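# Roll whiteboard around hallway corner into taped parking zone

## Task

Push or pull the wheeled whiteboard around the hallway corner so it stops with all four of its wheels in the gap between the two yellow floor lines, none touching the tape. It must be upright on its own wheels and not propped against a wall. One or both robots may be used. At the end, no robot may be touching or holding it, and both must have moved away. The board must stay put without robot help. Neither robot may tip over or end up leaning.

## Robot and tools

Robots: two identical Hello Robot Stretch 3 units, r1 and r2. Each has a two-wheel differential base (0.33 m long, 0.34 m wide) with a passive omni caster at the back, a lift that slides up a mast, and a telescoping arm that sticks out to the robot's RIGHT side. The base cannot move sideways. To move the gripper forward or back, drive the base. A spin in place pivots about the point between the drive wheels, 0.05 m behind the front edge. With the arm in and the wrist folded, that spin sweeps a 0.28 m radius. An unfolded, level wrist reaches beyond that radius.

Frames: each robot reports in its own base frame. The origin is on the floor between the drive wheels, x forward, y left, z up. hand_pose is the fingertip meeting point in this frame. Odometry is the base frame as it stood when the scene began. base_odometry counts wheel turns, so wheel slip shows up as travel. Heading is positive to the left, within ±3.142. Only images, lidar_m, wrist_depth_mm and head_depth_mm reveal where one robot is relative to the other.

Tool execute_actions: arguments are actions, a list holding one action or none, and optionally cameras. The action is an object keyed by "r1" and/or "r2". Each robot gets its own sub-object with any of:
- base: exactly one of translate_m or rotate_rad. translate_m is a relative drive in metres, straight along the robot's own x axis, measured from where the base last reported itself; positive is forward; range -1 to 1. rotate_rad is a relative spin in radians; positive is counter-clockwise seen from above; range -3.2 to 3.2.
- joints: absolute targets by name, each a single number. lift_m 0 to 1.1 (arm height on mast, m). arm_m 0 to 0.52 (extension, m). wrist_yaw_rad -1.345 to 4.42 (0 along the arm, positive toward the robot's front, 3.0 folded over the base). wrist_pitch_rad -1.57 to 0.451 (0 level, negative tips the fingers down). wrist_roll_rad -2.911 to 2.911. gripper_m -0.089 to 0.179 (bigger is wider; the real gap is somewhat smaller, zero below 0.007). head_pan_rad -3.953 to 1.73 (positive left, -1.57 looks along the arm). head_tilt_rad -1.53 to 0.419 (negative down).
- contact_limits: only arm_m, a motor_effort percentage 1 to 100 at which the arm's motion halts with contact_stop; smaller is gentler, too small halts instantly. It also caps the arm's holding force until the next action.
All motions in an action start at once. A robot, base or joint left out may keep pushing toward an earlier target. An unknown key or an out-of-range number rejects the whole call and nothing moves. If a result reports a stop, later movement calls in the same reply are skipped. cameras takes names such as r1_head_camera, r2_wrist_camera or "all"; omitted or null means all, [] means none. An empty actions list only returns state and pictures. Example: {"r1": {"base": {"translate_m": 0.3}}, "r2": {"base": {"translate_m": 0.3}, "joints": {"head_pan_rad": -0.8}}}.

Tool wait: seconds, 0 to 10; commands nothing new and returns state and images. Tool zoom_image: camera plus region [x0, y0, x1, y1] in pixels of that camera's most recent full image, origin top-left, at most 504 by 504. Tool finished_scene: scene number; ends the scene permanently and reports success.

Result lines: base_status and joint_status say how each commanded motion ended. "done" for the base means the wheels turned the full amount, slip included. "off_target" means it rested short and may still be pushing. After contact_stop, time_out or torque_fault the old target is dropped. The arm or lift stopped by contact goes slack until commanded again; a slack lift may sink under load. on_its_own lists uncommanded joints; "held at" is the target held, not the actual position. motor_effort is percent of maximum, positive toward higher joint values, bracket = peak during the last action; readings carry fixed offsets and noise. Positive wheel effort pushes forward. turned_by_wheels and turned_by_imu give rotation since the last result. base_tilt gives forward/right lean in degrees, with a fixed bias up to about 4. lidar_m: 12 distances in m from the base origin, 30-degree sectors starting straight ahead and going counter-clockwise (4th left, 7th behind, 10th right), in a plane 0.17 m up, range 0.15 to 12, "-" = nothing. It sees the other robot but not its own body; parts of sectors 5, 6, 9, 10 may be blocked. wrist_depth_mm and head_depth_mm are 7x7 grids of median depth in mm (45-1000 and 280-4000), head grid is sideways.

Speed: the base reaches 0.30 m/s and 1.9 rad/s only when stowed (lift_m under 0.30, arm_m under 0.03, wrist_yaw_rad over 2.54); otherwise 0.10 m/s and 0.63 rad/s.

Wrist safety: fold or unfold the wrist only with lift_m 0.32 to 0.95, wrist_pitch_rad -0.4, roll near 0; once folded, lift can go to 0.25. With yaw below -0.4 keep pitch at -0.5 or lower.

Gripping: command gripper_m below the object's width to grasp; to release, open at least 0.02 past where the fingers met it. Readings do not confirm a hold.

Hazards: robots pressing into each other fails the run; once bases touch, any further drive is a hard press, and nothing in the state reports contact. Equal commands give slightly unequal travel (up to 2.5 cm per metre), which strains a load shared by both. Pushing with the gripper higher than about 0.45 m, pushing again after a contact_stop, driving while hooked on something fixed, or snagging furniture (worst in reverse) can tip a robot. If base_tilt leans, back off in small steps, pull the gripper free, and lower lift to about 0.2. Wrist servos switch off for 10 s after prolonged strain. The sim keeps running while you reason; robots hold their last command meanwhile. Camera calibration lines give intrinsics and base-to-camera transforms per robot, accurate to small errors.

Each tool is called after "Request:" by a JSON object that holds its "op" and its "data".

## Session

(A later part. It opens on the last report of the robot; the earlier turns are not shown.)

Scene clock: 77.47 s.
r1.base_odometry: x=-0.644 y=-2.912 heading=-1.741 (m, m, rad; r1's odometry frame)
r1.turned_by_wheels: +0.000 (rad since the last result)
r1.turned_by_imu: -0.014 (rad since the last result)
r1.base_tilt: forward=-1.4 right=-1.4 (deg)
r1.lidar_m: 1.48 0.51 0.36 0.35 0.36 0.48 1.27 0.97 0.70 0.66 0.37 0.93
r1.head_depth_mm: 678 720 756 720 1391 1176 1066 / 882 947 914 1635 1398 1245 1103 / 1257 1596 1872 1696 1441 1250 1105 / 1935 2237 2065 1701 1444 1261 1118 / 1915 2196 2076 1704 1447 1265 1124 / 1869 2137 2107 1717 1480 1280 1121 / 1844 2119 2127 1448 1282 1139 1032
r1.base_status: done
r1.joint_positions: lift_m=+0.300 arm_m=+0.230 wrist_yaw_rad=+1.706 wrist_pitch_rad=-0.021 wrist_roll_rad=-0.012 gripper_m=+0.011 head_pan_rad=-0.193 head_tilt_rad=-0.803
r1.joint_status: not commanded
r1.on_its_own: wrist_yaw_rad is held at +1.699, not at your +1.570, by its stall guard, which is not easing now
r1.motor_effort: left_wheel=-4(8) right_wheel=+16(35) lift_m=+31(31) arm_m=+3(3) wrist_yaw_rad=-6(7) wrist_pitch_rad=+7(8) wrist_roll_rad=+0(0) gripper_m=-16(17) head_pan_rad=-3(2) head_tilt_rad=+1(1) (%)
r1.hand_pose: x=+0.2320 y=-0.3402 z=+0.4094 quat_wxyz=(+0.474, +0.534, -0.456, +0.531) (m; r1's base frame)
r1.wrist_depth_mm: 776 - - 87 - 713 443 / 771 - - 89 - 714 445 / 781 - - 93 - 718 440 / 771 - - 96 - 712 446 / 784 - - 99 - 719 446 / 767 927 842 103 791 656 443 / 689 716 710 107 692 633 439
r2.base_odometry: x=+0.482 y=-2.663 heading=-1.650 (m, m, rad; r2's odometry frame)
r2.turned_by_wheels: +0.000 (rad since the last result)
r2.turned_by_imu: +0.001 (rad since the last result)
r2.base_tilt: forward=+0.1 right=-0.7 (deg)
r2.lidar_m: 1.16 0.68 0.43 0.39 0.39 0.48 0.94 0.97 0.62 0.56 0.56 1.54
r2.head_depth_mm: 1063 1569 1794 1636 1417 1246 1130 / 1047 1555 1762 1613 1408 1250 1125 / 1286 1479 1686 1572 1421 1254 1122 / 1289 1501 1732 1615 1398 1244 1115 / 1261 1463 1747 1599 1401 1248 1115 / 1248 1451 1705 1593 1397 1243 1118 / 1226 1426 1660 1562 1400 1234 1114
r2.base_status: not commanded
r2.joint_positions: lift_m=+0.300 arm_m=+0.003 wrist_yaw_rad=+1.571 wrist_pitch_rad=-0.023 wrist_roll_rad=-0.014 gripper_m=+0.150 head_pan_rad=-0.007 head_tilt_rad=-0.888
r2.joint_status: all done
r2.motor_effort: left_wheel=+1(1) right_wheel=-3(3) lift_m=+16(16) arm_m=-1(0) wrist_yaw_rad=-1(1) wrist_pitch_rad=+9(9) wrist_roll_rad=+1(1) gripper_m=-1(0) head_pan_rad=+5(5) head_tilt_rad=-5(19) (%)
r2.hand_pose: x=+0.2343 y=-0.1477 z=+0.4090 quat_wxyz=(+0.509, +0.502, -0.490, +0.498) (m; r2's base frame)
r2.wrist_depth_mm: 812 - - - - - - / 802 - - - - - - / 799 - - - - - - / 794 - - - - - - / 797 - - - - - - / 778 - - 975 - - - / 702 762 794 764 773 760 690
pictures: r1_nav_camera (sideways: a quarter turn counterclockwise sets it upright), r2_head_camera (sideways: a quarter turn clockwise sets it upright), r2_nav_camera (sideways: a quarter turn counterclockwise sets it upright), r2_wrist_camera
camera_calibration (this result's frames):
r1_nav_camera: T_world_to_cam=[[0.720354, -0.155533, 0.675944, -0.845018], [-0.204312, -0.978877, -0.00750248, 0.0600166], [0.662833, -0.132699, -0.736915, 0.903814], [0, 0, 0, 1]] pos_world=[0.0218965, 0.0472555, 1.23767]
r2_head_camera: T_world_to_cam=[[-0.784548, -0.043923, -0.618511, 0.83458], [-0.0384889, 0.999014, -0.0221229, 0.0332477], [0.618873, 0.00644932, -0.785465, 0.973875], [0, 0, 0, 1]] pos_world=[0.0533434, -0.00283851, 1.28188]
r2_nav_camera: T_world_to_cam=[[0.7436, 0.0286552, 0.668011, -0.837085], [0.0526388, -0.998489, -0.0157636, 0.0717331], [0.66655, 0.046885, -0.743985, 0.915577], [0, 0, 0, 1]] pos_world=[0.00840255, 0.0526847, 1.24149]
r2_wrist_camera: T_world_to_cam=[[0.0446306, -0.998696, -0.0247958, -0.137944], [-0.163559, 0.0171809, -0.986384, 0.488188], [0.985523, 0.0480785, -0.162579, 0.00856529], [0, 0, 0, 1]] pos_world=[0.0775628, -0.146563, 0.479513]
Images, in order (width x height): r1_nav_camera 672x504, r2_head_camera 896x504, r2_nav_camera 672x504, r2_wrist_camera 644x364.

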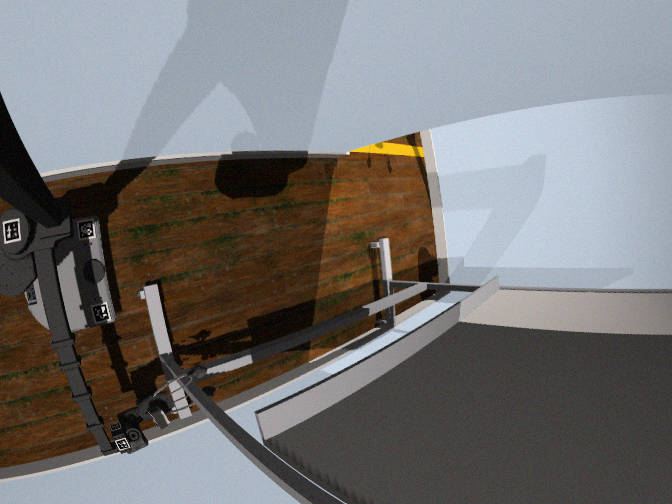

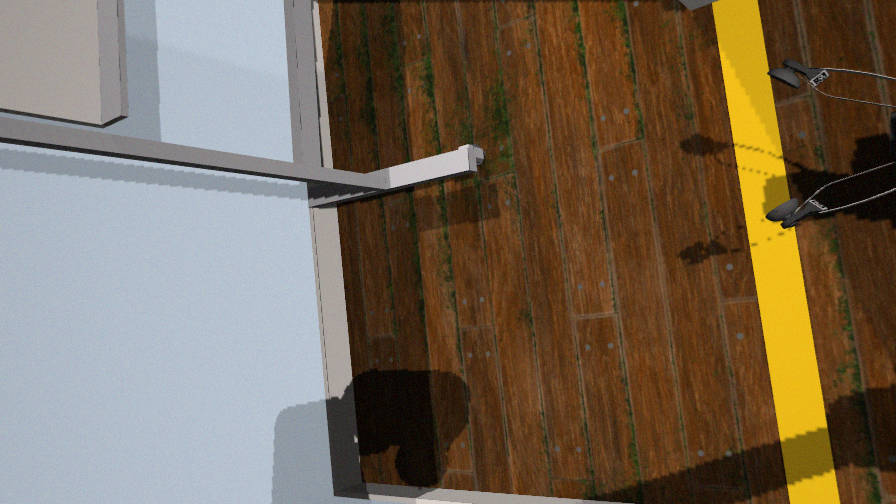

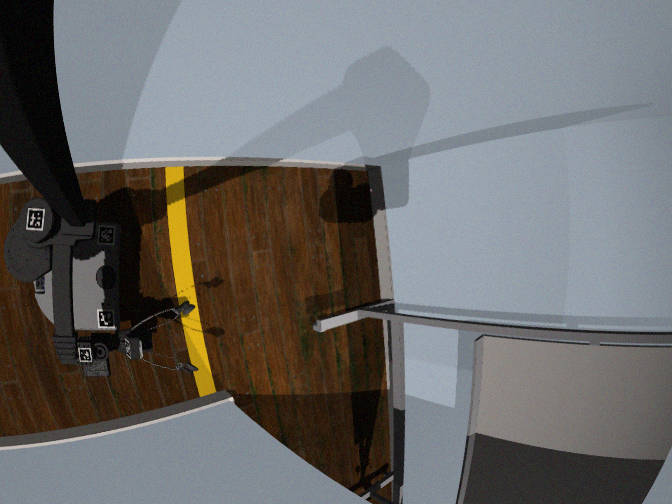

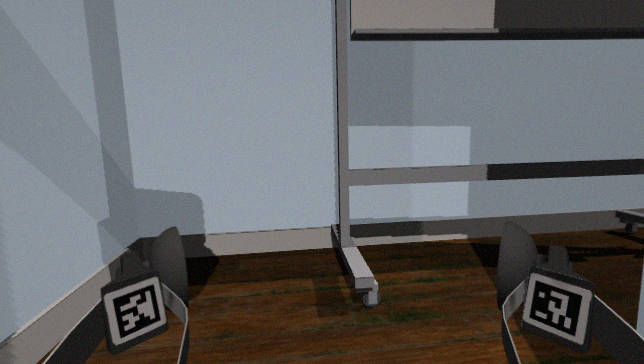

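Request:
{"op": "execute_actions", "data": {"actions": [{"r2":{"base":{"rotate_rad":0.11},"joints":{"arm_m":0.14}}}], "cameras": []}}

Request:
{"op": "execute_actions", "data": {"actions": [{"r2":{"base":{"translate_m":0.82},"joints":{"head_tilt_rad":-1.1,"head_pan_rad":-0.4}}}], "cameras": ["r2_wrist_camera","r2_head_camera"]}}

Scene clock: 79.90 s.
r1.base_odometry: x=-0.644 y=-2.912 heading=-1.741 (m, m, rad; r1's odometry frame)
r1.turned_by_wheels: +0.000 (rad since the last result)
r1.turned_by_imu: +0.000 (rad since the last result)
r1.base_tilt: forward=-1.5 right=-1.4 (deg)
r1.lidar_m: 1.49 0.51 0.36 0.35 0.36 0.49 1.27 0.97 0.70 0.67 0.37 0.93
r1.head_depth_mm: 676 717 759 716 1396 1172 1059 / 876 947 917 1638 1398 1245 1107 / 1260 1589 1877 1681 1429 1257 1111 / 1945 2254 2074 1711 1447 1262 1115 / 1908 2202 2077 1713 1449 1268 1120 / 1871 2143 2120 1723 1471 1272 1131 / 1839 2129 2104 1449 1277 1134 1032
r1.base_status: not commanded
r1.joint_positions: lift_m=+0.300 arm_m=+0.230 wrist_yaw_rad=+1.706 wrist_pitch_rad=-0.021 wrist_roll_rad=-0.012 gripper_m=+0.011 head_pan_rad=-0.193 head_tilt_rad=-0.803
r1.joint_status: not commanded
r1.on_its_own: wrist_yaw_rad is held at +1.699, not at your +1.570, by its stall guard, which is not easing now
r1.motor_effort: left_wheel=-4(4) right_wheel=+17(16) lift_m=+31(31) arm_m=+3(2) wrist_yaw_rad=-6(6) wrist_pitch_rad=+8(8) wrist_roll_rad=+0(0) gripper_m=-17(16) head_pan_rad=-3(3) head_tilt_rad=+1(1) (%)
r1.hand_pose: x=+0.2320 y=-0.3402 z=+0.4094 quat_wxyz=(+0.474, +0.534, -0.456, +0.531) (m; r1's base frame)
r1.wrist_depth_mm: 771 - - 87 - 713 439 / 799 - - 89 - 722 438 / 784 - - 93 - 728 444 / 771 - - 96 - 717 442 / 793 - - 99 - 727 440 / 768 927 840 103 792 660 445 / 702 714 709 107 687 630 442
r2.base_odometry: x=+0.482 y=-2.663 heading=-1.540 (m, m, rad; r2's odometry frame)
r2.turned_by_wheels: +0.110 (rad since the last result)
r2.turned_by_imu: +0.109 (rad since the last result)
r2.base_tilt: forward=+0.2 right=-0.7 (deg)
r2.lidar_m: 1.16 0.59 0.41 0.39 0.40 0.52 1.25 0.85 0.59 0.56 0.57 1.17
r2.head_depth_mm: 1035 1505 1755 1616 1413 1253 1130 / 1274 1453 1691 1573 1418 1254 1114 / 1267 1479 1760 1608 1410 1248 1120 / 1264 1463 1753 1604 1403 1246 1122 / 1267 1463 1747 1600 1403 1247 1114 / 1249 1462 1756 1612 1391 1251 1117 / 1254 1389 1416 1390 1326 1227 1117
r2.base_status: done
r2.joint_positions: lift_m=+0.300 arm_m=+0.140 wrist_yaw_rad=+1.570 wrist_pitch_rad=-0.023 wrist_roll_rad=-0.014 gripper_m=+0.150 head_pan_rad=-0.007 head_tilt_rad=-0.889
r2.joint_status: all done
r2.motor_effort: left_wheel=-1(4) right_wheel=+2(6) lift_m=+16(17) arm_m=+4(3) wrist_yaw_rad=+0(1) wrist_pitch_rad=+9(9) wrist_roll_rad=+1(0) gripper_m=+0(1) head_pan_rad=+4(5) head_tilt_rad=-4(4) (%)
r2.hand_pose: x=+0.2343 y=-0.2848 z=+0.4090 quat_wxyz=(+0.510, +0.502, -0.490, +0.498) (m; r2's base frame)
r2.wrist_depth_mm: 849 - - - 983 976 940 / 855 - - - - - - / 864 - - - - - - / 842 - - - - - - / 841 - - - - - - / 807 - - 983 - - 321 / 790 761 795 772 770 755 343
pictures: none
No camera images: the call's "cameras" was empty. Leave "cameras" out to get every camera's image.

Scene clock: 89.37 s.
r1.base_odometry: x=-0.644 y=-2.912 heading=-1.741 (m, m, rad; r1's odometry frame)
r1.turned_by_wheels: +0.000 (rad since the last result)
r1.turned_by_imu: +0.001 (rad since the last result)
r1.base_tilt: forward=-1.4 right=-1.4 (deg)
r1.lidar_m: 1.48 0.51 0.36 0.35 0.36 0.49 1.27 0.97 0.70 0.67 0.37 0.93
r1.head_depth_mm: 681 718 760 718 1404 1184 1060 / 882 949 914 1634 1397 1245 1106 / 1253 1607 1881 1685 1434 1255 1111 / 1944 2227 2005 1698 1451 1265 1119 / 1917 2053 1905 1719 1453 1259 1122 / 1847 2098 2002 1727 1472 1278 1129 / 1847 2095 2102 1444 1277 1136 1026
r1.base_status: not commanded
r1.joint_positions: lift_m=+0.300 arm_m=+0.230 wrist_yaw_rad=+1.706 wrist_pitch_rad=-0.021 wrist_roll_rad=-0.012 gripper_m=+0.011 head_pan_rad=-0.193 head_tilt_rad=-0.803
r1.joint_status: not commanded
r1.on_its_own: wrist_yaw_rad is held at +1.699, not at your +1.570, by its stall guard, which is not easing now
r1.motor_effort: left_wheel=-4(4) right_wheel=+17(16) lift_m=+32(31) arm_m=+2(3) wrist_yaw_rad=-6(6) wrist_pitch_rad=+8(8) wrist_roll_rad=+0(0) gripper_m=-16(17) head_pan_rad=-2(2) head_tilt_rad=+1(1) (%)
r1.hand_pose: x=+0.2320 y=-0.3402 z=+0.4094 quat_wxyz=(+0.474, +0.534, -0.456, +0.531) (m; r1's base frame)
r1.wrist_depth_mm: 780 - - 86 - 702 438 / 773 - - 89 - 716 438 / 775 - - 92 - 718 442 / 783 - - 96 - 711 443 / 776 - - 99 - 721 444 / 768 936 826 103 783 660 439 / 701 728 706 107 691 639 441
r2.base_odometry: x=+0.507 y=-3.483 heading=-1.540 (m, m, rad; r2's odometry frame)
r2.turned_by_wheels: +0.000 (rad since the last result)
r2.turned_by_imu: -0.006 (rad since the last result)
r2.base_tilt: forward=+0.2 right=-0.7 (deg)
r2.lidar_m: 0.58 0.59 0.47 0.44 0.45 0.59 1.38 0.77 0.68 1.39 0.89 0.42
r2.head_depth_mm: 684 459 603 1392 1297 1203 1125 / 697 858 668 997 1291 1163 1115 / 659 815 1064 1344 1245 1195 - / 624 762 977 1317 1295 1187 - / 595 719 903 1216 1288 1193 1132 / 567 676 840 1110 1282 1187 1101 / 542 640 786 1020 1255 1182 1093
r2.base_status: done
r2.joint_positions: lift_m=+0.300 arm_m=+0.140 wrist_yaw_rad=+1.570 wrist_pitch_rad=-0.023 wrist_roll_rad=-0.014 gripper_m=+0.150 head_pan_rad=-0.393 head_tilt_rad=-1.086
r2.joint_status: all done
r2.motor_effort: left_wheel=-1(2) right_wheel=+1(9) lift_m=+17(17) arm_m=+4(3) wrist_yaw_rad=+0(0) wrist_pitch_rad=+9(9) wrist_roll_rad=+0(1) gripper_m=-1(0) head_pan_rad=-4(38) head_tilt_rad=-5(19) (%)
r2.hand_pose: x=+0.2343 y=-0.2848 z=+0.4090 quat_wxyz=(+0.510, +0.502, -0.490, +0.498) (m; r2's base frame)
r2.wrist_depth_mm: 484 488 492 491 497 499 505 / 489 498 499 495 509 507 512 / 504 509 509 503 518 527 524 / 519 521 526 525 533 535 535 / 532 527 533 535 542 549 548 / 537 - 543 545 266 263 257 / 550 559 556 551 252 250 253
pictures: r2_head_camera (sideways: a quarter turn clockwise sets it upright), r2_wrist_camera
camera_calibration (this result's frames):
r2_head_camera: T_world_to_cam=[[-0.841618, 0.29557, -0.452015, 0.618032], [0.337421, 0.941267, -0.0127627, 0.0187642], [0.421695, -0.163261, -0.891919, 1.11345], [0, 0, 0, 1]] pos_world=[0.0442778, -0.0185508, 1.27271]
r2_wrist_camera: T_world_to_cam=[[0.0440074, -0.998723, -0.0247958, -0.274677], [-0.163548, 0.0172829, -0.986384, 0.490569], [0.985553, 0.0474635, -0.162579, 0.0149724], [0, 0, 0, 1]] pos_world=[0.0775635, -0.283516, 0.479513]
Images, in order (width x height): r2_head_camera 896x504, r2_wrist_camera 644x364.

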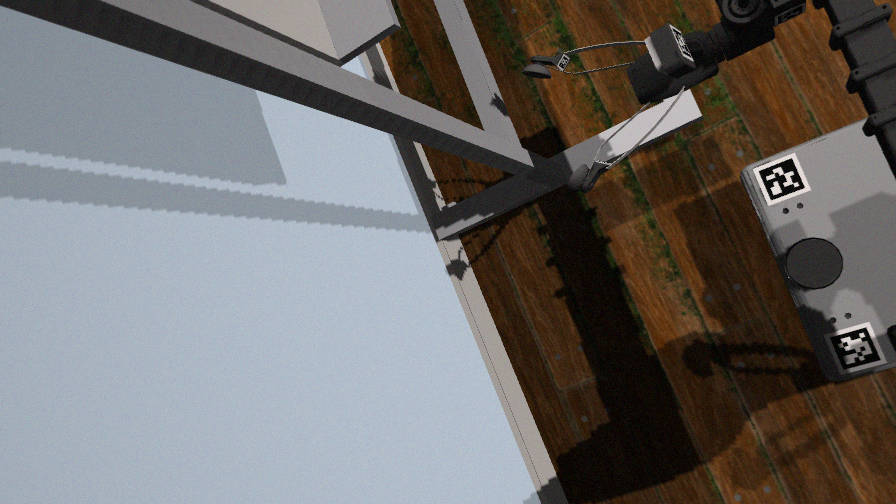

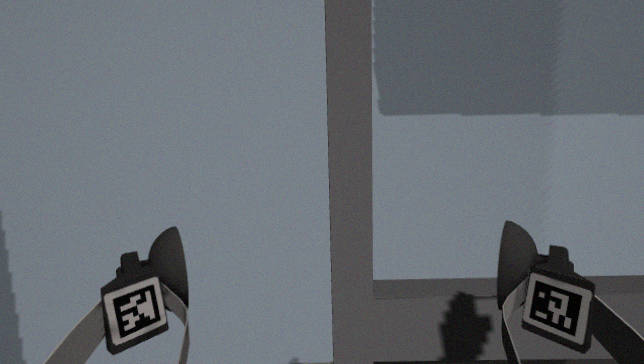

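Request:
{"op": "execute_actions", "data": {"actions": [{"r2":{"base":{"translate_m":0.14},"joints":{"lift_m":0.34}},"r1":{"joints":{"gripper_m":0.03,"wrist_yaw_rad":1.7}}}], "cameras": []}}

Request:
{"op": "execute_actions", "data": {"actions": [{"r2":{"joints":{"gripper_m":0.01}}}], "cameras": ["r2_wrist_camera"]}}

Request:
{"op": "execute_actions", "data": {"actions": [{"r2":{"base":{"translate_m":-0.3}},"r1":{"base":{"translate_m":0.04}}}], "cameras": ["r2_wrist_camera","r2_nav_camera","r1_nav_camera"]}}

Scene clock: 92.30 s.
r1.base_odometry: x=-0.644 y=-2.912 heading=-1.741 (m, m, rad; r1's odometry frame)
r1.turned_by_wheels: +0.000 (rad since the last result)
r1.turned_by_imu: +0.000 (rad since the last result)
r1.base_tilt: forward=-1.4 right=-1.4 (deg)
r1.lidar_m: 1.49 0.51 0.36 0.35 0.36 0.49 1.27 0.97 0.70 0.67 0.37 0.93
r1.head_depth_mm: 679 716 759 719 1389 1180 1059 / 880 950 916 1643 1401 1241 1103 / 1256 1520 1880 1676 1442 1253 1115 / 1946 2117 1932 1713 1435 1252 1118 / 1842 2022 1939 1701 1459 1265 1124 / 1871 2133 2100 1721 1458 1277 1129 / 1855 2097 2117 1444 1281 1140 1030
r1.base_status: not commanded
r1.joint_positions: lift_m=+0.300 arm_m=+0.230 wrist_yaw_rad=+1.706 wrist_pitch_rad=-0.021 wrist_roll_rad=-0.012 gripper_m=+0.030 head_pan_rad=-0.193 head_tilt_rad=-0.803
r1.joint_status: all done
r1.motor_effort: left_wheel=-4(4) right_wheel=+17(17) lift_m=+30(32) arm_m=+3(2) wrist_yaw_rad=-5(6) wrist_pitch_rad=+8(7) wrist_roll_rad=+0(0) gripper_m=-9(69) head_pan_rad=-2(3) head_tilt_rad=+1(1) (%)
r1.hand_pose: x=+0.2320 y=-0.3402 z=+0.4094 quat_wxyz=(+0.474, +0.534, -0.456, +0.531) (m; r1's base frame)
r1.wrist_depth_mm: 786 - - 87 - 718 440 / 772 - - 89 - 715 440 / 787 - - 92 - 732 444 / 780 - - 95 - 713 439 / 780 - - 99 - 713 445 / 764 911 832 103 785 662 438 / 701 707 711 107 682 623 444
r2.base_odometry: x=+0.512 y=-3.623 heading=-1.540 (m, m, rad; r2's odometry frame)
r2.turned_by_wheels: +0.000 (rad since the last result)
r2.turned_by_imu: -0.001 (rad since the last result)
r2.base_tilt: forward=+0.2 right=-0.7 (deg)
r2.lidar_m: 0.44 0.45 0.48 0.45 0.46 0.60 1.41 0.77 0.78 1.57 0.32 0.47
r2.head_depth_mm: 548 698 954 1208 1259 1186 1118 / 518 646 865 1297 1193 1144 1115 / 490 604 787 1129 1262 1190 - / 464 564 725 1007 1280 1190 - / 442 534 670 900 1252 1182 1129 / 421 502 624 822 1191 1185 1106 / 402 475 584 752 1066 1183 1098
r2.base_status: done
r2.joint_positions: lift_m=+0.340 arm_m=+0.140 wrist_yaw_rad=+1.570 wrist_pitch_rad=-0.023 wrist_roll_rad=-0.014 gripper_m=+0.150 head_pan_rad=-0.393 head_tilt_rad=-1.087
r2.joint_status: all done
r2.motor_effort: left_wheel=-1(3) right_wheel=+0(7) lift_m=+22(25) arm_m=+3(3) wrist_yaw_rad=+0(0) wrist_pitch_rad=+9(9) wrist_roll_rad=+0(0) gripper_m=-1(0) head_pan_rad=-4(5) head_tilt_rad=-3(5) (%)
r2.hand_pose: x=+0.2343 y=-0.2848 z=+0.4486 quat_wxyz=(+0.510, +0.502, -0.490, +0.498) (m; r2's base frame)
r2.wrist_depth_mm: 349 356 359 90 90 365 369 / 361 365 368 92 91 373 377 / 367 370 376 94 94 380 388 / 377 380 384 96 96 391 395 / 383 386 390 98 98 399 402 / 391 - 397 101 101 408 410 / 400 405 410 407 103 418 426
pictures: none
No camera images: the call's "cameras" was empty. Leave "cameras" out to get every camera's image.

Scene clock: 94.20 s.
r1.base_odometry: x=-0.644 y=-2.912 heading=-1.741 (m, m, rad; r1's odometry frame)
r1.turned_by_wheels: +0.000 (rad since the last result)
r1.turned_by_imu: +0.001 (rad since the last result)
r1.base_tilt: forward=-1.4 right=-1.3 (deg)
r1.lidar_m: 1.49 0.50 0.37 0.35 0.36 0.49 1.27 0.97 0.70 0.67 0.37 0.93
r1.head_depth_mm: 680 720 759 714 1392 1179 1058 / 881 945 913 1626 1395 1246 1107 / 1255 1548 1876 1684 1439 1251 1108 / 1950 2127 1916 1693 1457 1253 1115 / 1842 2004 1940 1699 1447 1268 1122 / 1871 2171 2082 1722 1456 1277 1128 / 1841 2103 2131 1450 1276 1141 1030
r1.base_status: not commanded
r1.joint_positions: lift_m=+0.300 arm_m=+0.230 wrist_yaw_rad=+1.706 wrist_pitch_rad=-0.021 wrist_roll_rad=-0.012 gripper_m=+0.030 head_pan_rad=-0.193 head_tilt_rad=-0.803
r1.joint_status: not commanded
r1.motor_effort: left_wheel=-3(4) right_wheel=+9(16) lift_m=+31(31) arm_m=+2(2) wrist_yaw_rad=-5(5) wrist_pitch_rad=+8(8) wrist_roll_rad=+0(0) gripper_m=-9(9) head_pan_rad=-2(2) head_tilt_rad=+1(1) (%)
r1.hand_pose: x=+0.2320 y=-0.3404 z=+0.4094 quat_wxyz=(+0.474, +0.534, -0.456, +0.531) (m; r1's base frame)
r1.wrist_depth_mm: 774 - - 86 - 697 446 / 792 - - 89 - 695 441 / 774 - - 92 - 712 444 / 777 - - 96 - 717 447 / 791 - - 99 - 725 443 / 773 906 846 103 782 668 439 / 709 711 707 107 685 626 443
r2.base_odometry: x=+0.512 y=-3.623 heading=-1.540 (m, m, rad; r2's odometry frame)
r2.turned_by_wheels: +0.000 (rad since the last result)
r2.turned_by_imu: +0.000 (rad since the last result)
r2.base_tilt: forward=+0.2 right=-0.7 (deg)
r2.lidar_m: 0.44 0.45 0.48 0.45 0.46 0.60 1.41 0.77 0.78 1.56 0.32 0.47
r2.head_depth_mm: 550 697 954 1213 1251 1183 1114 / 519 648 866 1299 1017 1155 1115 / 490 604 789 1132 1263 1200 - / 465 566 724 1002 1271 1190 - / 441 533 673 904 1251 1185 1132 / 420 502 626 823 1192 1186 1104 / 403 477 583 755 1064 1183 1096
r2.base_status: not commanded
r2.joint_positions: lift_m=+0.340 arm_m=+0.140 wrist_yaw_rad=+1.545 wrist_pitch_rad=-0.023 wrist_roll_rad=-0.014 gripper_m=+0.011 head_pan_rad=-0.393 head_tilt_rad=-1.087
r2.joint_status: all done
r2.on_its_own: wrist_yaw_rad is at rest, and its effort (+15) is outside its rest range (-12 to +12)
r2.motor_effort: left_wheel=-2(1) right_wheel=+1(2) lift_m=+22(21) arm_m=-1(3) wrist_yaw_rad=+15(15) wrist_pitch_rad=+9(9) wrist_roll_rad=+0(1) gripper_m=-26(100) head_pan_rad=-5(4) head_tilt_rad=-6(5) (%)
r2.hand_pose: x=+0.2342 y=-0.2917 z=+0.4486 quat_wxyz=(+0.516, +0.496, -0.497, +0.491) (m; r2's base frame)
r2.wrist_depth_mm: 347 351 357 90 365 371 383 / 356 360 364 92 370 381 388 / 363 367 371 94 383 387 397 / 368 375 382 96 389 402 406 / 379 381 387 98 99 405 412 / 384 392 397 100 100 416 425 / 395 396 407 103 418 425 434
pictures: r2_wrist_camera
camera_calibration (this result's frames):
r2_wrist_camera: T_world_to_cam=[[0.0183437, -0.999524, -0.0247868, -0.274824], [-0.162983, 0.02147, -0.986395, 0.530888], [0.986458, 0.022134, -0.162512, 0.0142023], [0, 0, 0, 1]] pos_world=[0.077557, -0.286406, 0.519161]
Images, in order (width x height): r2_wrist_camera 644x364.

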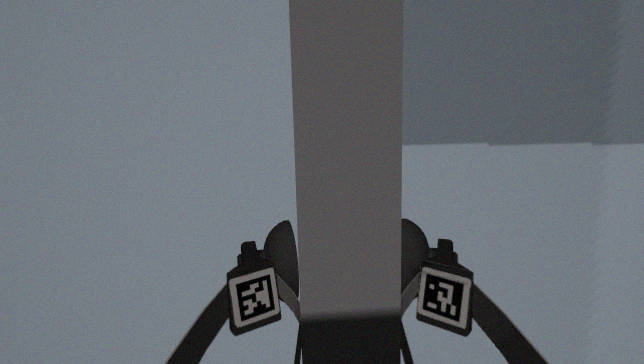

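Scene clock: 98.20 s.
r1.base_odometry: x=-0.651 y=-2.951 heading=-1.741 (m, m, rad; r1's odometry frame)
r1.turned_by_wheels: +0.000 (rad since the last result)
r1.turned_by_imu: +0.001 (rad since the last result)
r1.base_tilt: forward=-1.5 right=-1.4 (deg)
r1.lidar_m: 1.41 0.51 0.36 0.35 0.36 0.49 1.27 0.96 0.70 0.67 0.37 0.93
r1.head_depth_mm: 497 540 596 648 1342 1196 1045 / 586 646 729 743 1402 1224 1104 / 710 809 850 1643 1407 1247 1110 / 908 1018 1910 1662 1446 1257 1117 / 1273 2046 1961 1710 1462 1272 1117 / 1821 1808 1897 1725 1466 1273 1122 / 1797 2018 2129 1451 1286 1138 1037
r1.base_status: done
r1.joint_positions: lift_m=+0.300 arm_m=+0.230 wrist_yaw_rad=+1.705 wrist_pitch_rad=-0.019 wrist_roll_rad=-0.012 gripper_m=+0.030 head_pan_rad=-0.193 head_tilt_rad=-0.803
r1.joint_status: not commanded
r1.motor_effort: left_wheel=+3(7) right_wheel=-12(24) lift_m=+32(32) arm_m=+3(3) wrist_yaw_rad=-4(7) wrist_pitch_rad=+7(9) wrist_roll_rad=+0(0) gripper_m=-10(11) head_pan_rad=-3(3) head_tilt_rad=+1(1) (%)
r1.hand_pose: x=+0.2321 y=-0.3405 z=+0.4099 quat_wxyz=(+0.474, +0.534, -0.457, +0.531) (m; r1's base frame)
r1.wrist_depth_mm: 769 - - 79 - 718 441 / 785 - - 82 - 708 440 / 789 - - 85 - 710 443 / 776 - - 87 - 723 441 / 783 - - 91 - 705 444 / 768 936 865 94 784 661 440 / 698 718 710 97 689 624 439
r2.base_odometry: x=+0.502 y=-3.323 heading=-1.540 (m, m, rad; r2's odometry frame)
r2.turned_by_wheels: +0.000 (rad since the last result)
r2.turned_by_imu: +0.003 (rad since the last result)
r2.base_tilt: forward=+0.2 right=-0.7 (deg)
r2.lidar_m: 0.74 0.65 0.45 0.43 0.44 0.57 1.36 0.79 0.59 0.88 0.34 0.78
r2.head_depth_mm: 955 1206 1514 656 1277 1158 1111 / 900 1129 1463 1411 1245 1161 1125 / 852 1055 1372 1412 1264 1208 - / 810 985 1264 1415 1285 1194 - / 770 923 1166 1370 1291 1184 1123 / 734 878 1088 1361 1290 1183 1102 / 702 827 1022 1300 1282 1186 1099
r2.base_status: done
r2.joint_positions: lift_m=+0.340 arm_m=+0.140 wrist_yaw_rad=+1.508 wrist_pitch_rad=-0.020 wrist_roll_rad=-0.014 gripper_m=+0.011 head_pan_rad=-0.393 head_tilt_rad=-1.087
r2.joint_status: not commanded
r2.on_its_own: wrist_yaw_rad is held at +1.518, not at your +1.570, by its stall guard, which is not easing now
r2.motor_effort: left_wheel=+0(6) right_wheel=-9(32) lift_m=+22(22) arm_m=-2(2) wrist_yaw_rad=+6(21) wrist_pitch_rad=+8(9) wrist_roll_rad=+1(0) gripper_m=-18(26) head_pan_rad=-5(4) head_tilt_rad=-4(4) (%)
r2.hand_pose: x=+0.2338 y=-0.3012 z=+0.4494 quat_wxyz=(+0.524, +0.486, -0.507, +0.482) (m; r2's base frame)
r2.wrist_depth_mm: 602 614 630 111 670 681 684 / 612 631 638 113 674 694 701 / 625 637 653 115 682 698 721 / 636 664 665 117 708 728 739 / 647 659 681 119 714 742 758 / 667 676 693 122 126 767 780 / 681 699 699 126 741 757 759
pictures: r1_nav_camera (sideways: a quarter turn counterclockwise sets it upright), r2_nav_camera (sideways: a quarter turn counterclockwise sets it upright), r2_wrist_camera
camera_calibration (this result's frames):
r1_nav_camera: T_world_to_cam=[[0.720285, -0.155541, 0.676015, -0.845111], [-0.204338, -0.978872, -0.00750373, 0.0600184], [0.662899, -0.132731, -0.736849, 0.903728], [0, 0, 0, 1]] pos_world=[0.0219039, 0.0472538, 1.23767]
r2_nav_camera: T_world_to_cam=[[0.807864, -0.298526, 0.508172, -0.629232], [-0.331393, -0.943101, -0.0271939, 0.0889512], [0.487375, -0.146436, -0.860826, 1.06858], [0, 0, 0, 1]] pos_world=[0.0170136, 0.0525259, 1.24204]
r2_wrist_camera: T_world_to_cam=[[-0.018439, -0.999526, -0.024655, -0.275758], [-0.159005, 0.0272769, -0.986901, 0.532873], [0.987106, -0.0142773, -0.159432, 0.00236443], [0, 0, 0, 1]] pos_world=[0.0773105, -0.290129, 0.519471]
Images, in order (width x height): r1_nav_camera 672x504, r2_nav_camera 672x504, r2_wrist_camera 644x364.

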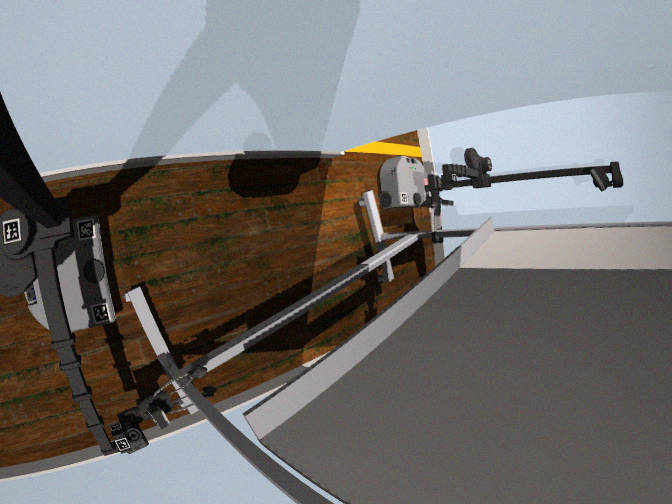

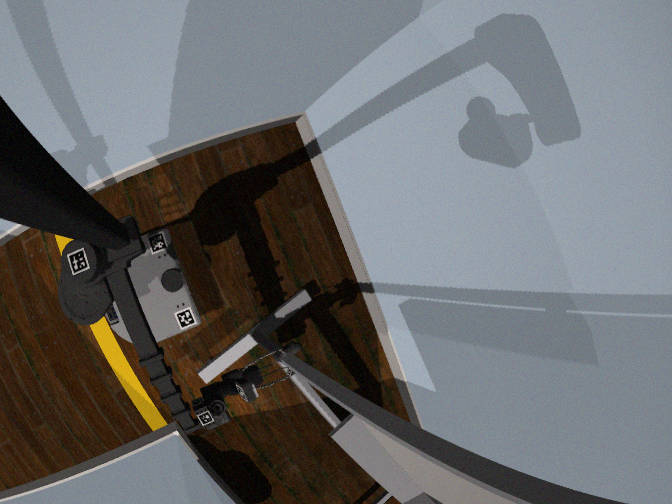

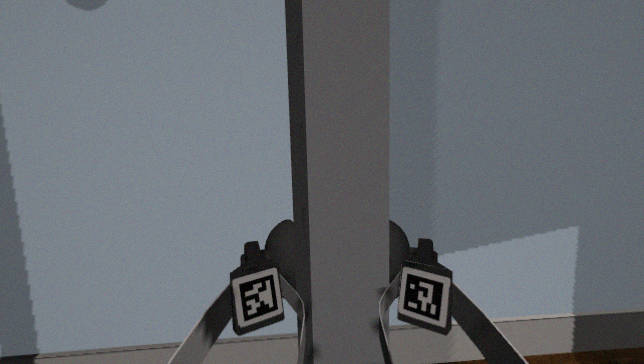

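Request:
{"op": "execute_actions", "data": {"actions": [{"r1":{"base":{"translate_m":-0.06},"joints":{"gripper_m":0.1}},"r2":{"base":{"translate_m":0.03},"joints":{"gripper_m":0.08,"wrist_yaw_rad":1.52}}}], "cameras": []}}

Request:
{"op": "execute_actions", "data": {"actions": [{"r1":{"joints":{"gripper_m":0.0}},"r2":{"joints":{"gripper_m":-0.01}}}], "cameras": []}}

Request:
{"op": "execute_actions", "data": {"actions": [{"r2":{"base":{"translate_m":-0.3},"joints":{"arm_m":0.06}},"r1":{"base":{"translate_m":0.17}}}], "cameras": ["r2_nav_camera","r1_nav_camera"]}}

Scene clock: 100.30 s.
r1.base_odometry: x=-0.641 y=-2.892 heading=-1.741 (m, m, rad; r1's odometry frame)
r1.turned_by_wheels: +0.000 (rad since the last result)
r1.turned_by_imu: +0.000 (rad since the last result)
r1.base_tilt: forward=-1.4 right=-1.4 (deg)
r1.lidar_m: 1.47 0.50 0.36 0.35 0.36 0.49 1.27 0.97 0.70 0.67 0.40 0.93
r1.head_depth_mm: 517 564 622 651 1365 1191 1069 / 610 675 761 1562 1380 1242 1066 / 747 849 892 1636 1441 1252 1112 / 962 1058 1868 1694 1439 1258 1118 / 1824 2074 1938 1707 1459 1268 1122 / 1853 1738 1921 1721 1461 1279 1127 / 1851 2128 2101 1445 1272 1132 1033
r1.base_status: done
r1.joint_positions: lift_m=+0.300 arm_m=+0.230 wrist_yaw_rad=+1.702 wrist_pitch_rad=-0.019 wrist_roll_rad=-0.012 gripper_m=+0.100 head_pan_rad=-0.193 head_tilt_rad=-0.803
r1.joint_status: all done
r1.motor_effort: left_wheel=+0(4) right_wheel=+0(19) lift_m=+32(32) arm_m=+2(3) wrist_yaw_rad=-1(4) wrist_pitch_rad=+7(7) wrist_roll_rad=+0(0) gripper_m=+0(96) head_pan_rad=-3(3) head_tilt_rad=+1(1) (%)
r1.hand_pose: x=+0.2322 y=-0.3413 z=+0.4099 quat_wxyz=(+0.474, +0.533, -0.458, +0.530) (m; r1's base frame)
r1.wrist_depth_mm: 779 - - 134 - 709 439 / 774 - - 139 - 699 438 / 770 - - 143 - 718 442 / 786 - - 148 - 717 444 / 789 - - 154 - 653 439 / 767 919 868 160 896 628 438 / 717 722 705 166 691 651 418
r2.base_odometry: x=+0.503 y=-3.353 heading=-1.540 (m, m, rad; r2's odometry frame)
r2.turned_by_wheels: +0.000 (rad since the last result)
r2.turned_by_imu: +0.000 (rad since the last result)
r2.base_tilt: forward=+0.1 right=-0.7 (deg)
r2.lidar_m: 0.71 0.66 0.46 0.43 0.44 0.58 1.36 0.79 0.61 0.99 0.33 0.75
r2.head_depth_mm: 917 1163 1503 1398 1264 1090 1117 / 863 1078 1428 1422 1256 1152 1120 / 816 1004 1309 1416 1248 1199 - / 779 943 1206 1409 1292 1185 - / 737 886 1121 1379 1293 1196 1130 / 703 839 1043 1341 1290 1187 1108 / 671 795 974 1263 1286 1188 1094
r2.base_status: done
r2.joint_positions: lift_m=+0.340 arm_m=+0.140 wrist_yaw_rad=+1.518 wrist_pitch_rad=-0.020 wrist_roll_rad=-0.014 gripper_m=+0.080 head_pan_rad=-0.393 head_tilt_rad=-1.087
r2.joint_status: all done
r2.motor_effort: left_wheel=-1(5) right_wheel=+2(38) lift_m=+22(22) arm_m=-2(2) wrist_yaw_rad=+1(10) wrist_pitch_rad=+8(8) wrist_roll_rad=+0(1) gripper_m=+0(98) head_pan_rad=-5(4) head_tilt_rad=-4(5) (%)
r2.hand_pose: x=+0.2340 y=-0.2985 z=+0.4492 quat_wxyz=(+0.522, +0.489, -0.504, +0.485) (m; r2's base frame)
r2.wrist_depth_mm: 585 592 601 91 619 634 648 / 599 603 611 93 639 659 673 / 600 614 632 95 651 671 687 / 618 625 635 97 671 683 699 / 630 642 652 99 104 694 717 / 643 664 - 102 105 723 735 / 653 662 680 105 407 720 724
pictures: none
No camera images: the call's "cameras" was empty. Leave "cameras" out to get every camera's image.

Scene clock: 101.80 s.
r1.base_odometry: x=-0.641 y=-2.892 heading=-1.741 (m, m, rad; r1's odometry frame)
r1.turned_by_wheels: +0.000 (rad since the last result)
r1.turned_by_imu: +0.000 (rad since the last result)
r1.base_tilt: forward=-1.5 right=-1.4 (deg)
r1.lidar_m: 1.47 0.50 0.36 0.35 0.36 0.49 1.27 0.97 0.70 0.67 0.40 0.93
r1.head_depth_mm: 518 563 618 653 1352 1181 1062 / 610 676 760 1561 1381 1241 1070 / 748 848 885 1648 1434 1253 1107 / 958 1063 1884 1693 1447 1267 1120 / 1812 1604 1958 1706 1451 1265 1121 / 1851 1730 1914 1732 1464 1270 1129 / 1855 2107 2109 1454 1270 1133 1029
r1.base_status: not commanded
r1.joint_positions: lift_m=+0.300 arm_m=+0.230 wrist_yaw_rad=+1.689 wrist_pitch_rad=-0.019 wrist_roll_rad=-0.012 gripper_m=+0.001 head_pan_rad=-0.193 head_tilt_rad=-0.803
r1.joint_status: all done
r1.motor_effort: left_wheel=+0(0) right_wheel=-7(7) lift_m=+32(32) arm_m=+3(3) wrist_yaw_rad=+8(9) wrist_pitch_rad=+7(7) wrist_roll_rad=+0(0) gripper_m=-14(98) head_pan_rad=-3(2) head_tilt_rad=+1(1) (%)
r1.hand_pose: x=+0.2326 y=-0.3445 z=+0.4099 quat_wxyz=(+0.478, +0.530, -0.461, +0.527) (m; r1's base frame)
r1.wrist_depth_mm: 806 - - 134 - 696 424 / 790 - - 138 - 678 431 / 791 - - 143 - 682 425 / 793 - - 147 - 673 431 / 804 - - 152 - 684 431 / 779 915 932 159 805 659 430 / 709 722 701 165 694 607 429
r2.base_odometry: x=+0.503 y=-3.353 heading=-1.540 (m, m, rad; r2's odometry frame)
r2.turned_by_wheels: +0.000 (rad since the last result)
r2.turned_by_imu: +0.000 (rad since the last result)
r2.base_tilt: forward=+0.1 right=-0.7 (deg)
r2.lidar_m: 0.71 0.66 0.46 0.43 0.44 0.58 1.36 0.78 0.61 0.99 0.33 0.75
r2.head_depth_mm: 918 1157 1494 1382 1270 1089 1113 / 859 1082 1420 1410 1265 1157 1124 / 818 1007 1311 1415 1255 1200 - / 776 947 1201 1411 1286 1182 - / 737 891 1122 1366 1288 1189 1131 / 704 842 1038 1346 1291 1190 1106 / 671 792 982 1265 1286 1186 1096
r2.base_status: not commanded
r2.joint_positions: lift_m=+0.340 arm_m=+0.140 wrist_yaw_rad=+1.508 wrist_pitch_rad=-0.020 wrist_roll_rad=-0.014 gripper_m=-0.008 head_pan_rad=-0.393 head_tilt_rad=-1.087
r2.joint_status: all done
r2.motor_effort: left_wheel=-1(1) right_wheel=+3(2) lift_m=+22(22) arm_m=-2(2) wrist_yaw_rad=+7(7) wrist_pitch_rad=+8(8) wrist_roll_rad=+1(0) gripper_m=-35(100) head_pan_rad=-4(5) head_tilt_rad=-5(4) (%)
r2.hand_pose: x=+0.2338 y=-0.3011 z=+0.4492 quat_wxyz=(+0.524, +0.486, -0.506, +0.482) (m; r2's base frame)
r2.wrist_depth_mm: 571 591 605 91 632 644 662 / 590 606 613 93 645 653 686 / 603 614 624 95 659 677 690 / 613 630 638 98 669 690 708 / 626 634 647 100 680 696 727 / 634 641 656 101 105 727 752 / 649 655 683 104 711 733 756
pictures: none
No camera images: the call's "cameras" was empty. Leave "cameras" out to get every camera's image.

Scene clock: 105.77 s.
r1.base_odometry: x=-0.670 y=-3.059 heading=-1.740 (m, m, rad; r1's odometry frame)
r1.turned_by_wheels: +0.001 (rad since the last result)
r1.turned_by_imu: +0.001 (rad since the last result)
r1.base_tilt: forward=-1.4 right=-1.3 (deg)
r1.lidar_m: 1.37 0.51 0.37 0.35 0.36 0.49 1.29 0.96 0.69 0.66 0.38 0.93
r1.head_depth_mm: 407 451 506 579 602 1241 1052 / 457 512 586 654 1395 1204 1109 / 519 594 694 748 1348 1248 1110 / 602 704 815 1652 1417 1258 1115 / 718 867 1441 1675 1459 1267 1115 / 886 1065 1922 1713 1467 1270 1128 / 1185 1883 1752 1538 1291 1143 1039
r1.base_status: done
r1.joint_positions: lift_m=+0.300 arm_m=+0.230 wrist_yaw_rad=+1.716 wrist_pitch_rad=-0.023 wrist_roll_rad=-0.012 gripper_m=+0.001 head_pan_rad=-0.193 head_tilt_rad=-0.803
r1.joint_status: not commanded
r1.on_its_own: right_wheel is at rest, and its effort (-29) is outside its rest range (-18 to +18); wrist_yaw_rad is at rest, and its effort (-13) is outside its rest range (-12 to +12)
r1.motor_effort: left_wheel=+7(9) right_wheel=-29(34) lift_m=+32(31) arm_m=+2(3) wrist_yaw_rad=-13(13) wrist_pitch_rad=+8(9) wrist_roll_rad=+0(0) gripper_m=-17(17) head_pan_rad=-2(2) head_tilt_rad=+1(1) (%)
r1.hand_pose: x=+0.2316 y=-0.3377 z=+0.4089 quat_wxyz=(+0.472, +0.537, -0.453, +0.533) (m; r1's base frame)
r1.wrist_depth_mm: 769 - - 113 - 735 449 / 777 - - 117 - 745 447 / 761 - - 121 - 736 452 / 763 - - 125 - 734 455 / 770 - - 130 - 738 452 / 758 902 808 134 808 708 449 / 697 723 698 140 692 636 445
r2.base_odometry: x=+0.494 y=-3.053 heading=-1.540 (m, m, rad; r2's odometry frame)
r2.turned_by_wheels: +0.000 (rad since the last result)
r2.turned_by_imu: +0.003 (rad since the last result)
r2.base_tilt: forward=+0.2 right=-0.7 (deg)
r2.lidar_m: 1.01 0.62 0.44 0.41 0.42 0.55 1.31 0.81 0.57 0.54 0.30 1.07
r2.head_depth_mm: 1318 1653 1520 564 1291 1208 - / 1243 1547 1557 1408 1247 1172 1115 / 1176 1454 1554 1414 1257 1191 - / 1118 1368 1531 1415 1255 1193 - / 1067 1286 1509 1403 1290 1185 - / 1015 1211 1483 1419 1289 1182 1097 / 971 1152 1402 1405 1278 1181 1096
r2.base_status: done
r2.joint_positions: lift_m=+0.340 arm_m=+0.060 wrist_yaw_rad=+1.419 wrist_pitch_rad=-0.020 wrist_roll_rad=-0.014 gripper_m=+0.002 head_pan_rad=-0.393 head_tilt_rad=-1.088
r2.joint_status: all done
r2.on_its_own: wrist_yaw_rad is held at +1.465, not at your +1.520, by its stall guard, which is still easing; gripper_m is held at +0.001, not at your -0.010, by its stall guard, which is not easing now
r2.motor_effort: left_wheel=-5(8) right_wheel=-8(41) lift_m=+21(22) arm_m=-3(13) wrist_yaw_rad=+28(31) wrist_pitch_rad=+8(9) wrist_roll_rad=+1(1) gripper_m=-25(37) head_pan_rad=-4(4) head_tilt_rad=-4(4) (%)
r2.hand_pose: x=+0.2314 y=-0.2439 z=+0.4495 quat_wxyz=(+0.545, +0.463, -0.528, +0.459) (m; r2's base frame)
r2.wrist_depth_mm: 792 829 854 115 942 - - / 802 830 881 118 968 - - / 848 863 893 122 990 - - / 831 875 925 125 - - - / 867 892 953 122 133 - - / 865 907 955 124 130 - - / 853 866 841 136 765 788 275
pictures: r1_nav_camera (sideways: a quarter turn counterclockwise sets it upright), r2_nav_camera (sideways: a quarter turn counterclockwise sets it upright)
camera_calibration (this result's frames):
r1_nav_camera: T_world_to_cam=[[0.720253, -0.155537, 0.67605, -0.845156], [-0.204342, -0.978871, -0.00750434, 0.0600192], [0.662933, -0.13274, -0.736817, 0.903686], [0, 0, 0, 1]] pos_world=[0.0219071, 0.0472532, 1.23767]
r2_nav_camera: T_world_to_cam=[[0.808327, -0.298993, 0.50716, -0.627917], [-0.331701, -0.942991, -0.0272588, 0.0890375], [0.486397, -0.146191, -0.861421, 1.06936], [0, 0, 0, 1]] pos_world=[0.0169641, 0.0525496, 1.24205]
Images, in order (width x height): r1_nav_camera 672x504, r2_nav_camera 672x504.

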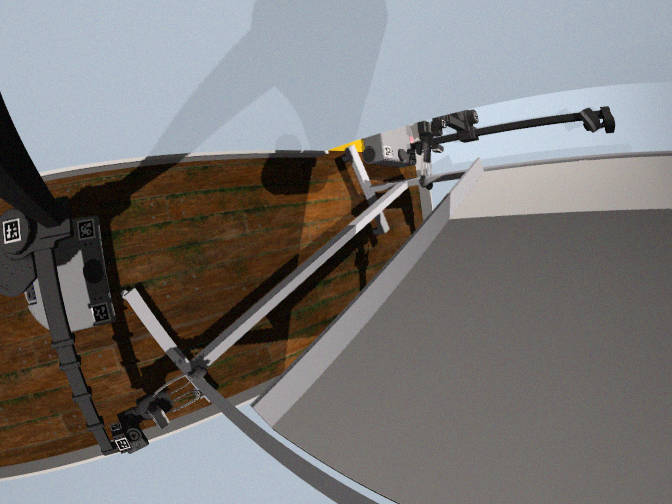

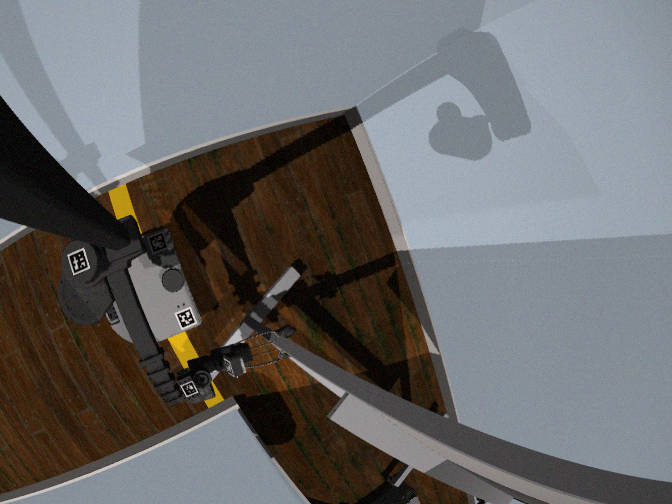

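Request:
{"op": "execute_actions", "data": {"actions": [{"r1":{"base":{"translate_m":-0.04},"joints":{"gripper_m":0.1,"wrist_yaw_rad":1.6,"arm_m":0.21}},"r2":{"base":{"translate_m":0.03},"joints":{"gripper_m":0.09,"wrist_yaw_rad":1.4}}}], "cameras": []}}

Request:
{"op": "execute_actions", "data": {"actions": [{"r1":{"joints":{"gripper_m":0.0}},"r2":{"joints":{"gripper_m":0.01}}}], "cameras": []}}

Request:
{"op": "execute_actions", "data": {"actions": [{"r2":{"base":{"translate_m":-0.3},"joints":{"arm_m":0.0}},"r1":{"base":{"translate_m":0.22}}}], "cameras": ["r2_nav_camera","r1_nav_camera"]}}

Scene clock: 107.67 s.
r1.base_odometry: x=-0.663 y=-3.020 heading=-1.740 (m, m, rad; r1's odometry frame)
r1.turned_by_wheels: +0.000 (rad since the last result)
r1.turned_by_imu: +0.000 (rad since the last result)
r1.base_tilt: forward=-1.4 right=-1.4 (deg)
r1.lidar_m: 1.39 0.51 0.37 0.35 0.36 0.49 1.28 0.96 0.69 0.67 0.41 0.93
r1.head_depth_mm: 437 482 541 616 1342 1199 1070 / 490 549 626 681 1422 1225 1106 / 558 636 744 1555 1377 1253 1113 / 646 758 848 1658 1456 1262 1116 / 775 934 1906 1666 1454 1257 1129 / 959 1145 1957 1730 1462 1277 1128 / 1709 1892 1824 1491 1286 1142 1039
r1.base_status: done
r1.joint_positions: lift_m=+0.300 arm_m=+0.210 wrist_yaw_rad=+1.598 wrist_pitch_rad=-0.022 wrist_roll_rad=-0.012 gripper_m=+0.100 head_pan_rad=-0.193 head_tilt_rad=-0.803
r1.joint_status: all done
r1.motor_effort: left_wheel=+0(6) right_wheel=-1(35) lift_m=+32(32) arm_m=-3(5) wrist_yaw_rad=+1(28) wrist_pitch_rad=+8(9) wrist_roll_rad=+0(0) gripper_m=+0(95) head_pan_rad=-3(3) head_tilt_rad=+1(1) (%)
r1.hand_pose: x=+0.2342 y=-0.3484 z=+0.4091 quat_wxyz=(+0.502, +0.509, -0.484, +0.504) (m; r1's base frame)
r1.wrist_depth_mm: 881 - - 134 - 577 382 / 871 - - 138 - 583 382 / 873 - - 142 - 582 388 / 885 - - 148 - 588 387 / 858 - 378 154 - 544 392 / 831 966 806 161 847 534 395 / 730 712 696 167 675 593 377
r2.base_odometry: x=+0.495 y=-3.083 heading=-1.540 (m, m, rad; r2's odometry frame)
r2.turned_by_wheels: +0.000 (rad since the last result)
r2.turned_by_imu: +0.000 (rad since the last result)
r2.base_tilt: forward=+0.2 right=-0.8 (deg)
r2.lidar_m: 0.98 0.63 0.44 0.41 0.42 0.56 1.32 0.81 0.57 0.54 0.31 1.03
r2.head_depth_mm: 1278 1605 1568 566 1299 1209 - / 1209 1507 1546 1400 1253 - 1120 / 1142 1403 1543 1414 1292 1194 - / 1087 1331 1529 1405 1266 1185 - / 1034 1246 1491 1416 1280 1184 - / 983 1181 1446 1399 1280 1184 1102 / 943 1111 1363 1403 1284 1184 1097
r2.base_status: done
r2.joint_positions: lift_m=+0.340 arm_m=+0.060 wrist_yaw_rad=+1.398 wrist_pitch_rad=-0.019 wrist_roll_rad=-0.014 gripper_m=+0.090 head_pan_rad=-0.393 head_tilt_rad=-1.088
r2.joint_status: all done
r2.motor_effort: left_wheel=-1(6) right_wheel=+1(24) lift_m=+21(21) arm_m=-4(4) wrist_yaw_rad=+2(20) wrist_pitch_rad=+8(8) wrist_roll_rad=+1(0) gripper_m=+0(92) head_pan_rad=-4(4) head_tilt_rad=-4(4) (%)
r2.hand_pose: x=+0.2306 y=-0.2492 z=+0.4495 quat_wxyz=(+0.550, +0.457, -0.532, +0.453) (m; r2's base frame)
r2.wrist_depth_mm: 762 788 826 125 113 966 - / 777 799 873 129 115 - - / 795 837 862 132 118 - - / 796 831 892 906 120 - - / 818 875 891 932 121 - - / 824 867 941 933 123 - - / 837 846 827 764 129 795 275
pictures: none
No camera images: the call's "cameras" was empty. Leave "cameras" out to get every camera's image.

Scene clock: 109.63 s.
r1.base_odometry: x=-0.663 y=-3.020 heading=-1.740 (m, m, rad; r1's odometry frame)
r1.turned_by_wheels: +0.000 (rad since the last result)
r1.turned_by_imu: +0.000 (rad since the last result)
r1.base_tilt: forward=-1.4 right=-1.4 (deg)
r1.lidar_m: 1.40 0.51 0.37 0.35 0.36 0.49 1.28 0.97 0.70 0.67 0.41 0.93
r1.head_depth_mm: 436 483 541 616 1348 1198 1065 / 489 548 626 680 1433 1227 1101 / 556 635 746 1571 1379 1256 1111 / 649 758 849 1658 1456 1263 1119 / 775 944 1886 1658 1448 1266 1123 / 962 1143 1924 1715 1459 1280 1127 / 1715 1912 1794 1502 1294 1143 1038
r1.base_status: not commanded
r1.joint_positions: lift_m=+0.300 arm_m=+0.210 wrist_yaw_rad=+1.589 wrist_pitch_rad=-0.022 wrist_roll_rad=-0.012 gripper_m=+0.001 head_pan_rad=-0.193 head_tilt_rad=-0.803
r1.joint_status: all done
r1.motor_effort: left_wheel=-1(1) right_wheel=+2(2) lift_m=+32(32) arm_m=-1(3) wrist_yaw_rad=+8(9) wrist_pitch_rad=+8(8) wrist_roll_rad=+0(0) gripper_m=-15(98) head_pan_rad=-3(3) head_tilt_rad=+1(1) (%)
r1.hand_pose: x=+0.2342 y=-0.3508 z=+0.4091 quat_wxyz=(+0.504, +0.507, -0.486, +0.502) (m; r1's base frame)
r1.wrist_depth_mm: 904 - - 134 - 564 376 / 890 - - 139 - 567 381 / 873 - - 145 - 570 384 / 871 - - 149 - 566 381 / 858 - - 152 881 577 388 / 820 924 894 160 792 577 386 / 734 715 686 166 693 541 388
r2.base_odometry: x=+0.495 y=-3.083 heading=-1.540 (m, m, rad; r2's odometry frame)
r2.turned_by_wheels: +0.000 (rad since the last result)
r2.turned_by_imu: +0.000 (rad since the last result)
r2.base_tilt: forward=+0.1 right=-0.7 (deg)
r2.lidar_m: 0.98 0.63 0.44 0.41 0.42 0.56 1.32 0.81 0.57 0.54 0.31 1.04
r2.head_depth_mm: 1278 1606 1567 563 1293 1192 - / 1208 1507 1560 1417 1262 1173 1120 / 1142 1404 1553 1414 1265 1187 - / 1083 1316 1529 1401 1254 1184 - / 1030 1243 1483 1408 1284 1187 - / 985 1173 1451 1399 1285 1189 1103 / 943 1118 1370 1408 1284 1185 1096
r2.base_status: not commanded
r2.joint_positions: lift_m=+0.340 arm_m=+0.060 wrist_yaw_rad=+1.342 wrist_pitch_rad=-0.019 wrist_roll_rad=-0.014 gripper_m=+0.011 head_pan_rad=-0.393 head_tilt_rad=-1.088
r2.joint_status: all done
r2.on_its_own: wrist_yaw_rad is held at +1.345, not at your +1.400, by its stall guard, which is not easing now
r2.motor_effort: left_wheel=-2(5) right_wheel=+0(11) lift_m=+21(21) arm_m=-3(3) wrist_yaw_rad=+2(24) wrist_pitch_rad=+8(8) wrist_roll_rad=+1(1) gripper_m=-15(100) head_pan_rad=-4(3) head_tilt_rad=-5(5) (%)
r2.hand_pose: x=+0.2277 y=-0.2633 z=+0.4495 quat_wxyz=(+0.562, +0.442, -0.545, +0.437) (m; r2's base frame)
r2.wrist_depth_mm: 731 785 836 112 955 - - / 753 811 843 114 965 - - / 771 822 876 117 - - - / 798 848 886 119 - - - / 791 852 912 121 - - - / 811 862 883 123 132 - 368 / 810 833 831 126 759 278 317
pictures: none
No camera images: the call's "cameras" was empty. Leave "cameras" out to get every camera's image.

Scene clock: 113.60 s.
r1.base_odometry: x=-0.700 y=-3.237 heading=-1.740 (m, m, rad; r1's odometry frame)
r1.turned_by_wheels: +0.000 (rad since the last result)
r1.turned_by_imu: +0.001 (rad since the last result)
r1.base_tilt: forward=-1.5 right=-1.4 (deg)
r1.lidar_m: 1.87 0.52 0.37 0.36 0.37 0.49 1.30 0.96 0.69 0.66 0.40 0.92
r1.head_depth_mm: 360 404 461 537 594 1239 1069 / 390 441 510 604 1342 1200 1087 / 424 486 570 661 1428 1232 1115 / 464 541 648 730 1389 1255 1122 / 515 609 750 1641 1426 1265 1126 / 576 699 838 1684 1463 1276 1127 / 656 824 1413 1640 1294 1161 1056
r1.base_status: done
r1.joint_positions: lift_m=+0.300 arm_m=+0.210 wrist_yaw_rad=+1.627 wrist_pitch_rad=-0.022 wrist_roll_rad=-0.012 gripper_m=+0.000 head_pan_rad=-0.193 head_tilt_rad=-0.803
r1.joint_status: not commanded
r1.on_its_own: wrist_yaw_rad is at rest, and its effort (-21) is outside its rest range (-12 to +12)
r1.motor_effort: left_wheel=+3(10) right_wheel=-7(34) lift_m=+32(32) arm_m=-1(2) wrist_yaw_rad=-21(22) wrist_pitch_rad=+8(8) wrist_roll_rad=+0(0) gripper_m=-12(18) head_pan_rad=-3(2) head_tilt_rad=+1(1) (%)
r1.hand_pose: x=+0.2339 y=-0.3408 z=+0.4091 quat_wxyz=(+0.495, +0.516, -0.477, +0.512) (m; r1's base frame)
r1.wrist_depth_mm: - - - 153 - 605 400 / - - - 158 - 604 401 / 838 - - 163 - 615 406 / 825 - - 167 - 620 408 / 824 - 373 169 - 624 406 / 832 908 346 182 846 630 408 / 720 717 645 190 687 571 408
r2.base_odometry: x=+0.486 y=-2.783 heading=-1.540 (m, m, rad; r2's odometry frame)
r2.turned_by_wheels: +0.000 (rad since the last result)
r2.turned_by_imu: +0.003 (rad since the last result)
r2.base_tilt: forward=+0.2 right=-0.7 (deg)
r2.lidar_m: 1.27 0.60 0.42 0.40 0.41 0.53 1.27 0.83 0.58 0.55 0.26 0.26
r2.head_depth_mm: 1652 1694 338 586 1257 1199 1106 / 1582 1730 1540 499 1305 1160 - / 1496 1693 1550 1409 1150 1185 - / 1427 1682 1558 1402 1288 1181 - / 1358 1639 1546 1400 1271 1191 - / 1293 1555 1546 1409 1292 1188 1111 / 1242 1472 1540 1407 1284 1188 1089
r2.base_status: done
r2.joint_positions: lift_m=+0.340 arm_m=+0.003 wrist_yaw_rad=+1.393 wrist_pitch_rad=-0.019 wrist_roll_rad=-0.014 gripper_m=+0.011 head_pan_rad=-0.393 head_tilt_rad=-1.088
r2.joint_status: all done
joint sent to its limit — the command would take r2.arm_m past its lower limit, so that joint was sent only as far as its limit.
r2.motor_effort: left_wheel=-3(6) right_wheel=-6(22) lift_m=+22(21) arm_m=-2(8) wrist_yaw_rad=+14(35) wrist_pitch_rad=+8(8) wrist_roll_rad=+1(0) gripper_m=-18(21) head_pan_rad=-4(4) head_tilt_rad=-3(4) (%)
r2.hand_pose: x=+0.2303 y=-0.1932 z=+0.4495 quat_wxyz=(+0.551, +0.456, -0.534, +0.451) (m; r2's base frame)
r2.wrist_depth_mm: 956 - - 114 - - - / 970 - - 116 - - - / 950 - - 119 - - - / 922 - - 122 - - - / 927 - - 124 - - - / 896 - - 124 131 402 - / 822 872 828 131 516 326 829
pictures: r1_nav_camera (sideways: a quarter turn counterclockwise sets it upright), r2_nav_camera (sideways: a quarter turn counterclockwise sets it upright)
camera_calibration (this result's frames):
r1_nav_camera: T_world_to_cam=[[0.720249, -0.155555, 0.67605, -0.845156], [-0.204366, -0.978866, -0.00750434, 0.0600193], [0.66293, -0.132757, -0.736817, 0.903686], [0, 0, 0, 1]] pos_world=[0.0219083, 0.0472528, 1.23767]
r2_nav_camera: T_world_to_cam=[[0.808335, -0.298996, 0.507145, -0.627898], [-0.331702, -0.94299, -0.0272597, 0.0890387], [0.486384, -0.146186, -0.861429, 1.06937], [0, 0, 0, 1]] pos_world=[0.0169632, 0.05255, 1.24205]
Images, in order (width x height): r1_nav_camera 672x504, r2_nav_camera 672x504.

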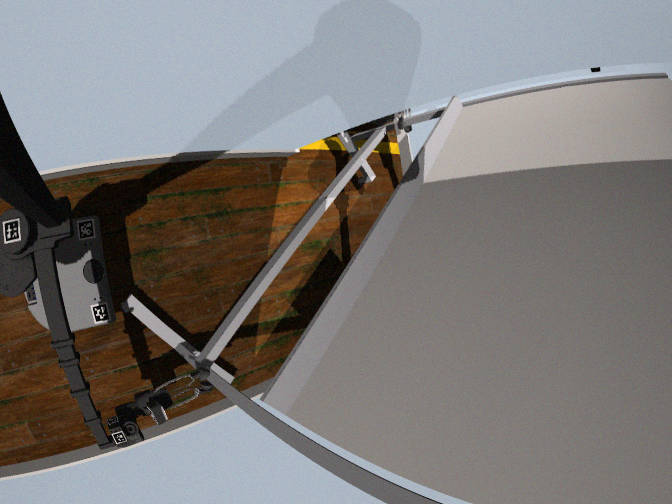

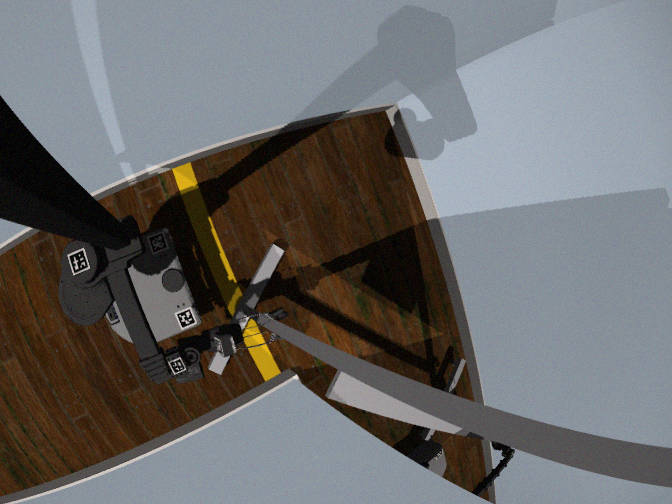

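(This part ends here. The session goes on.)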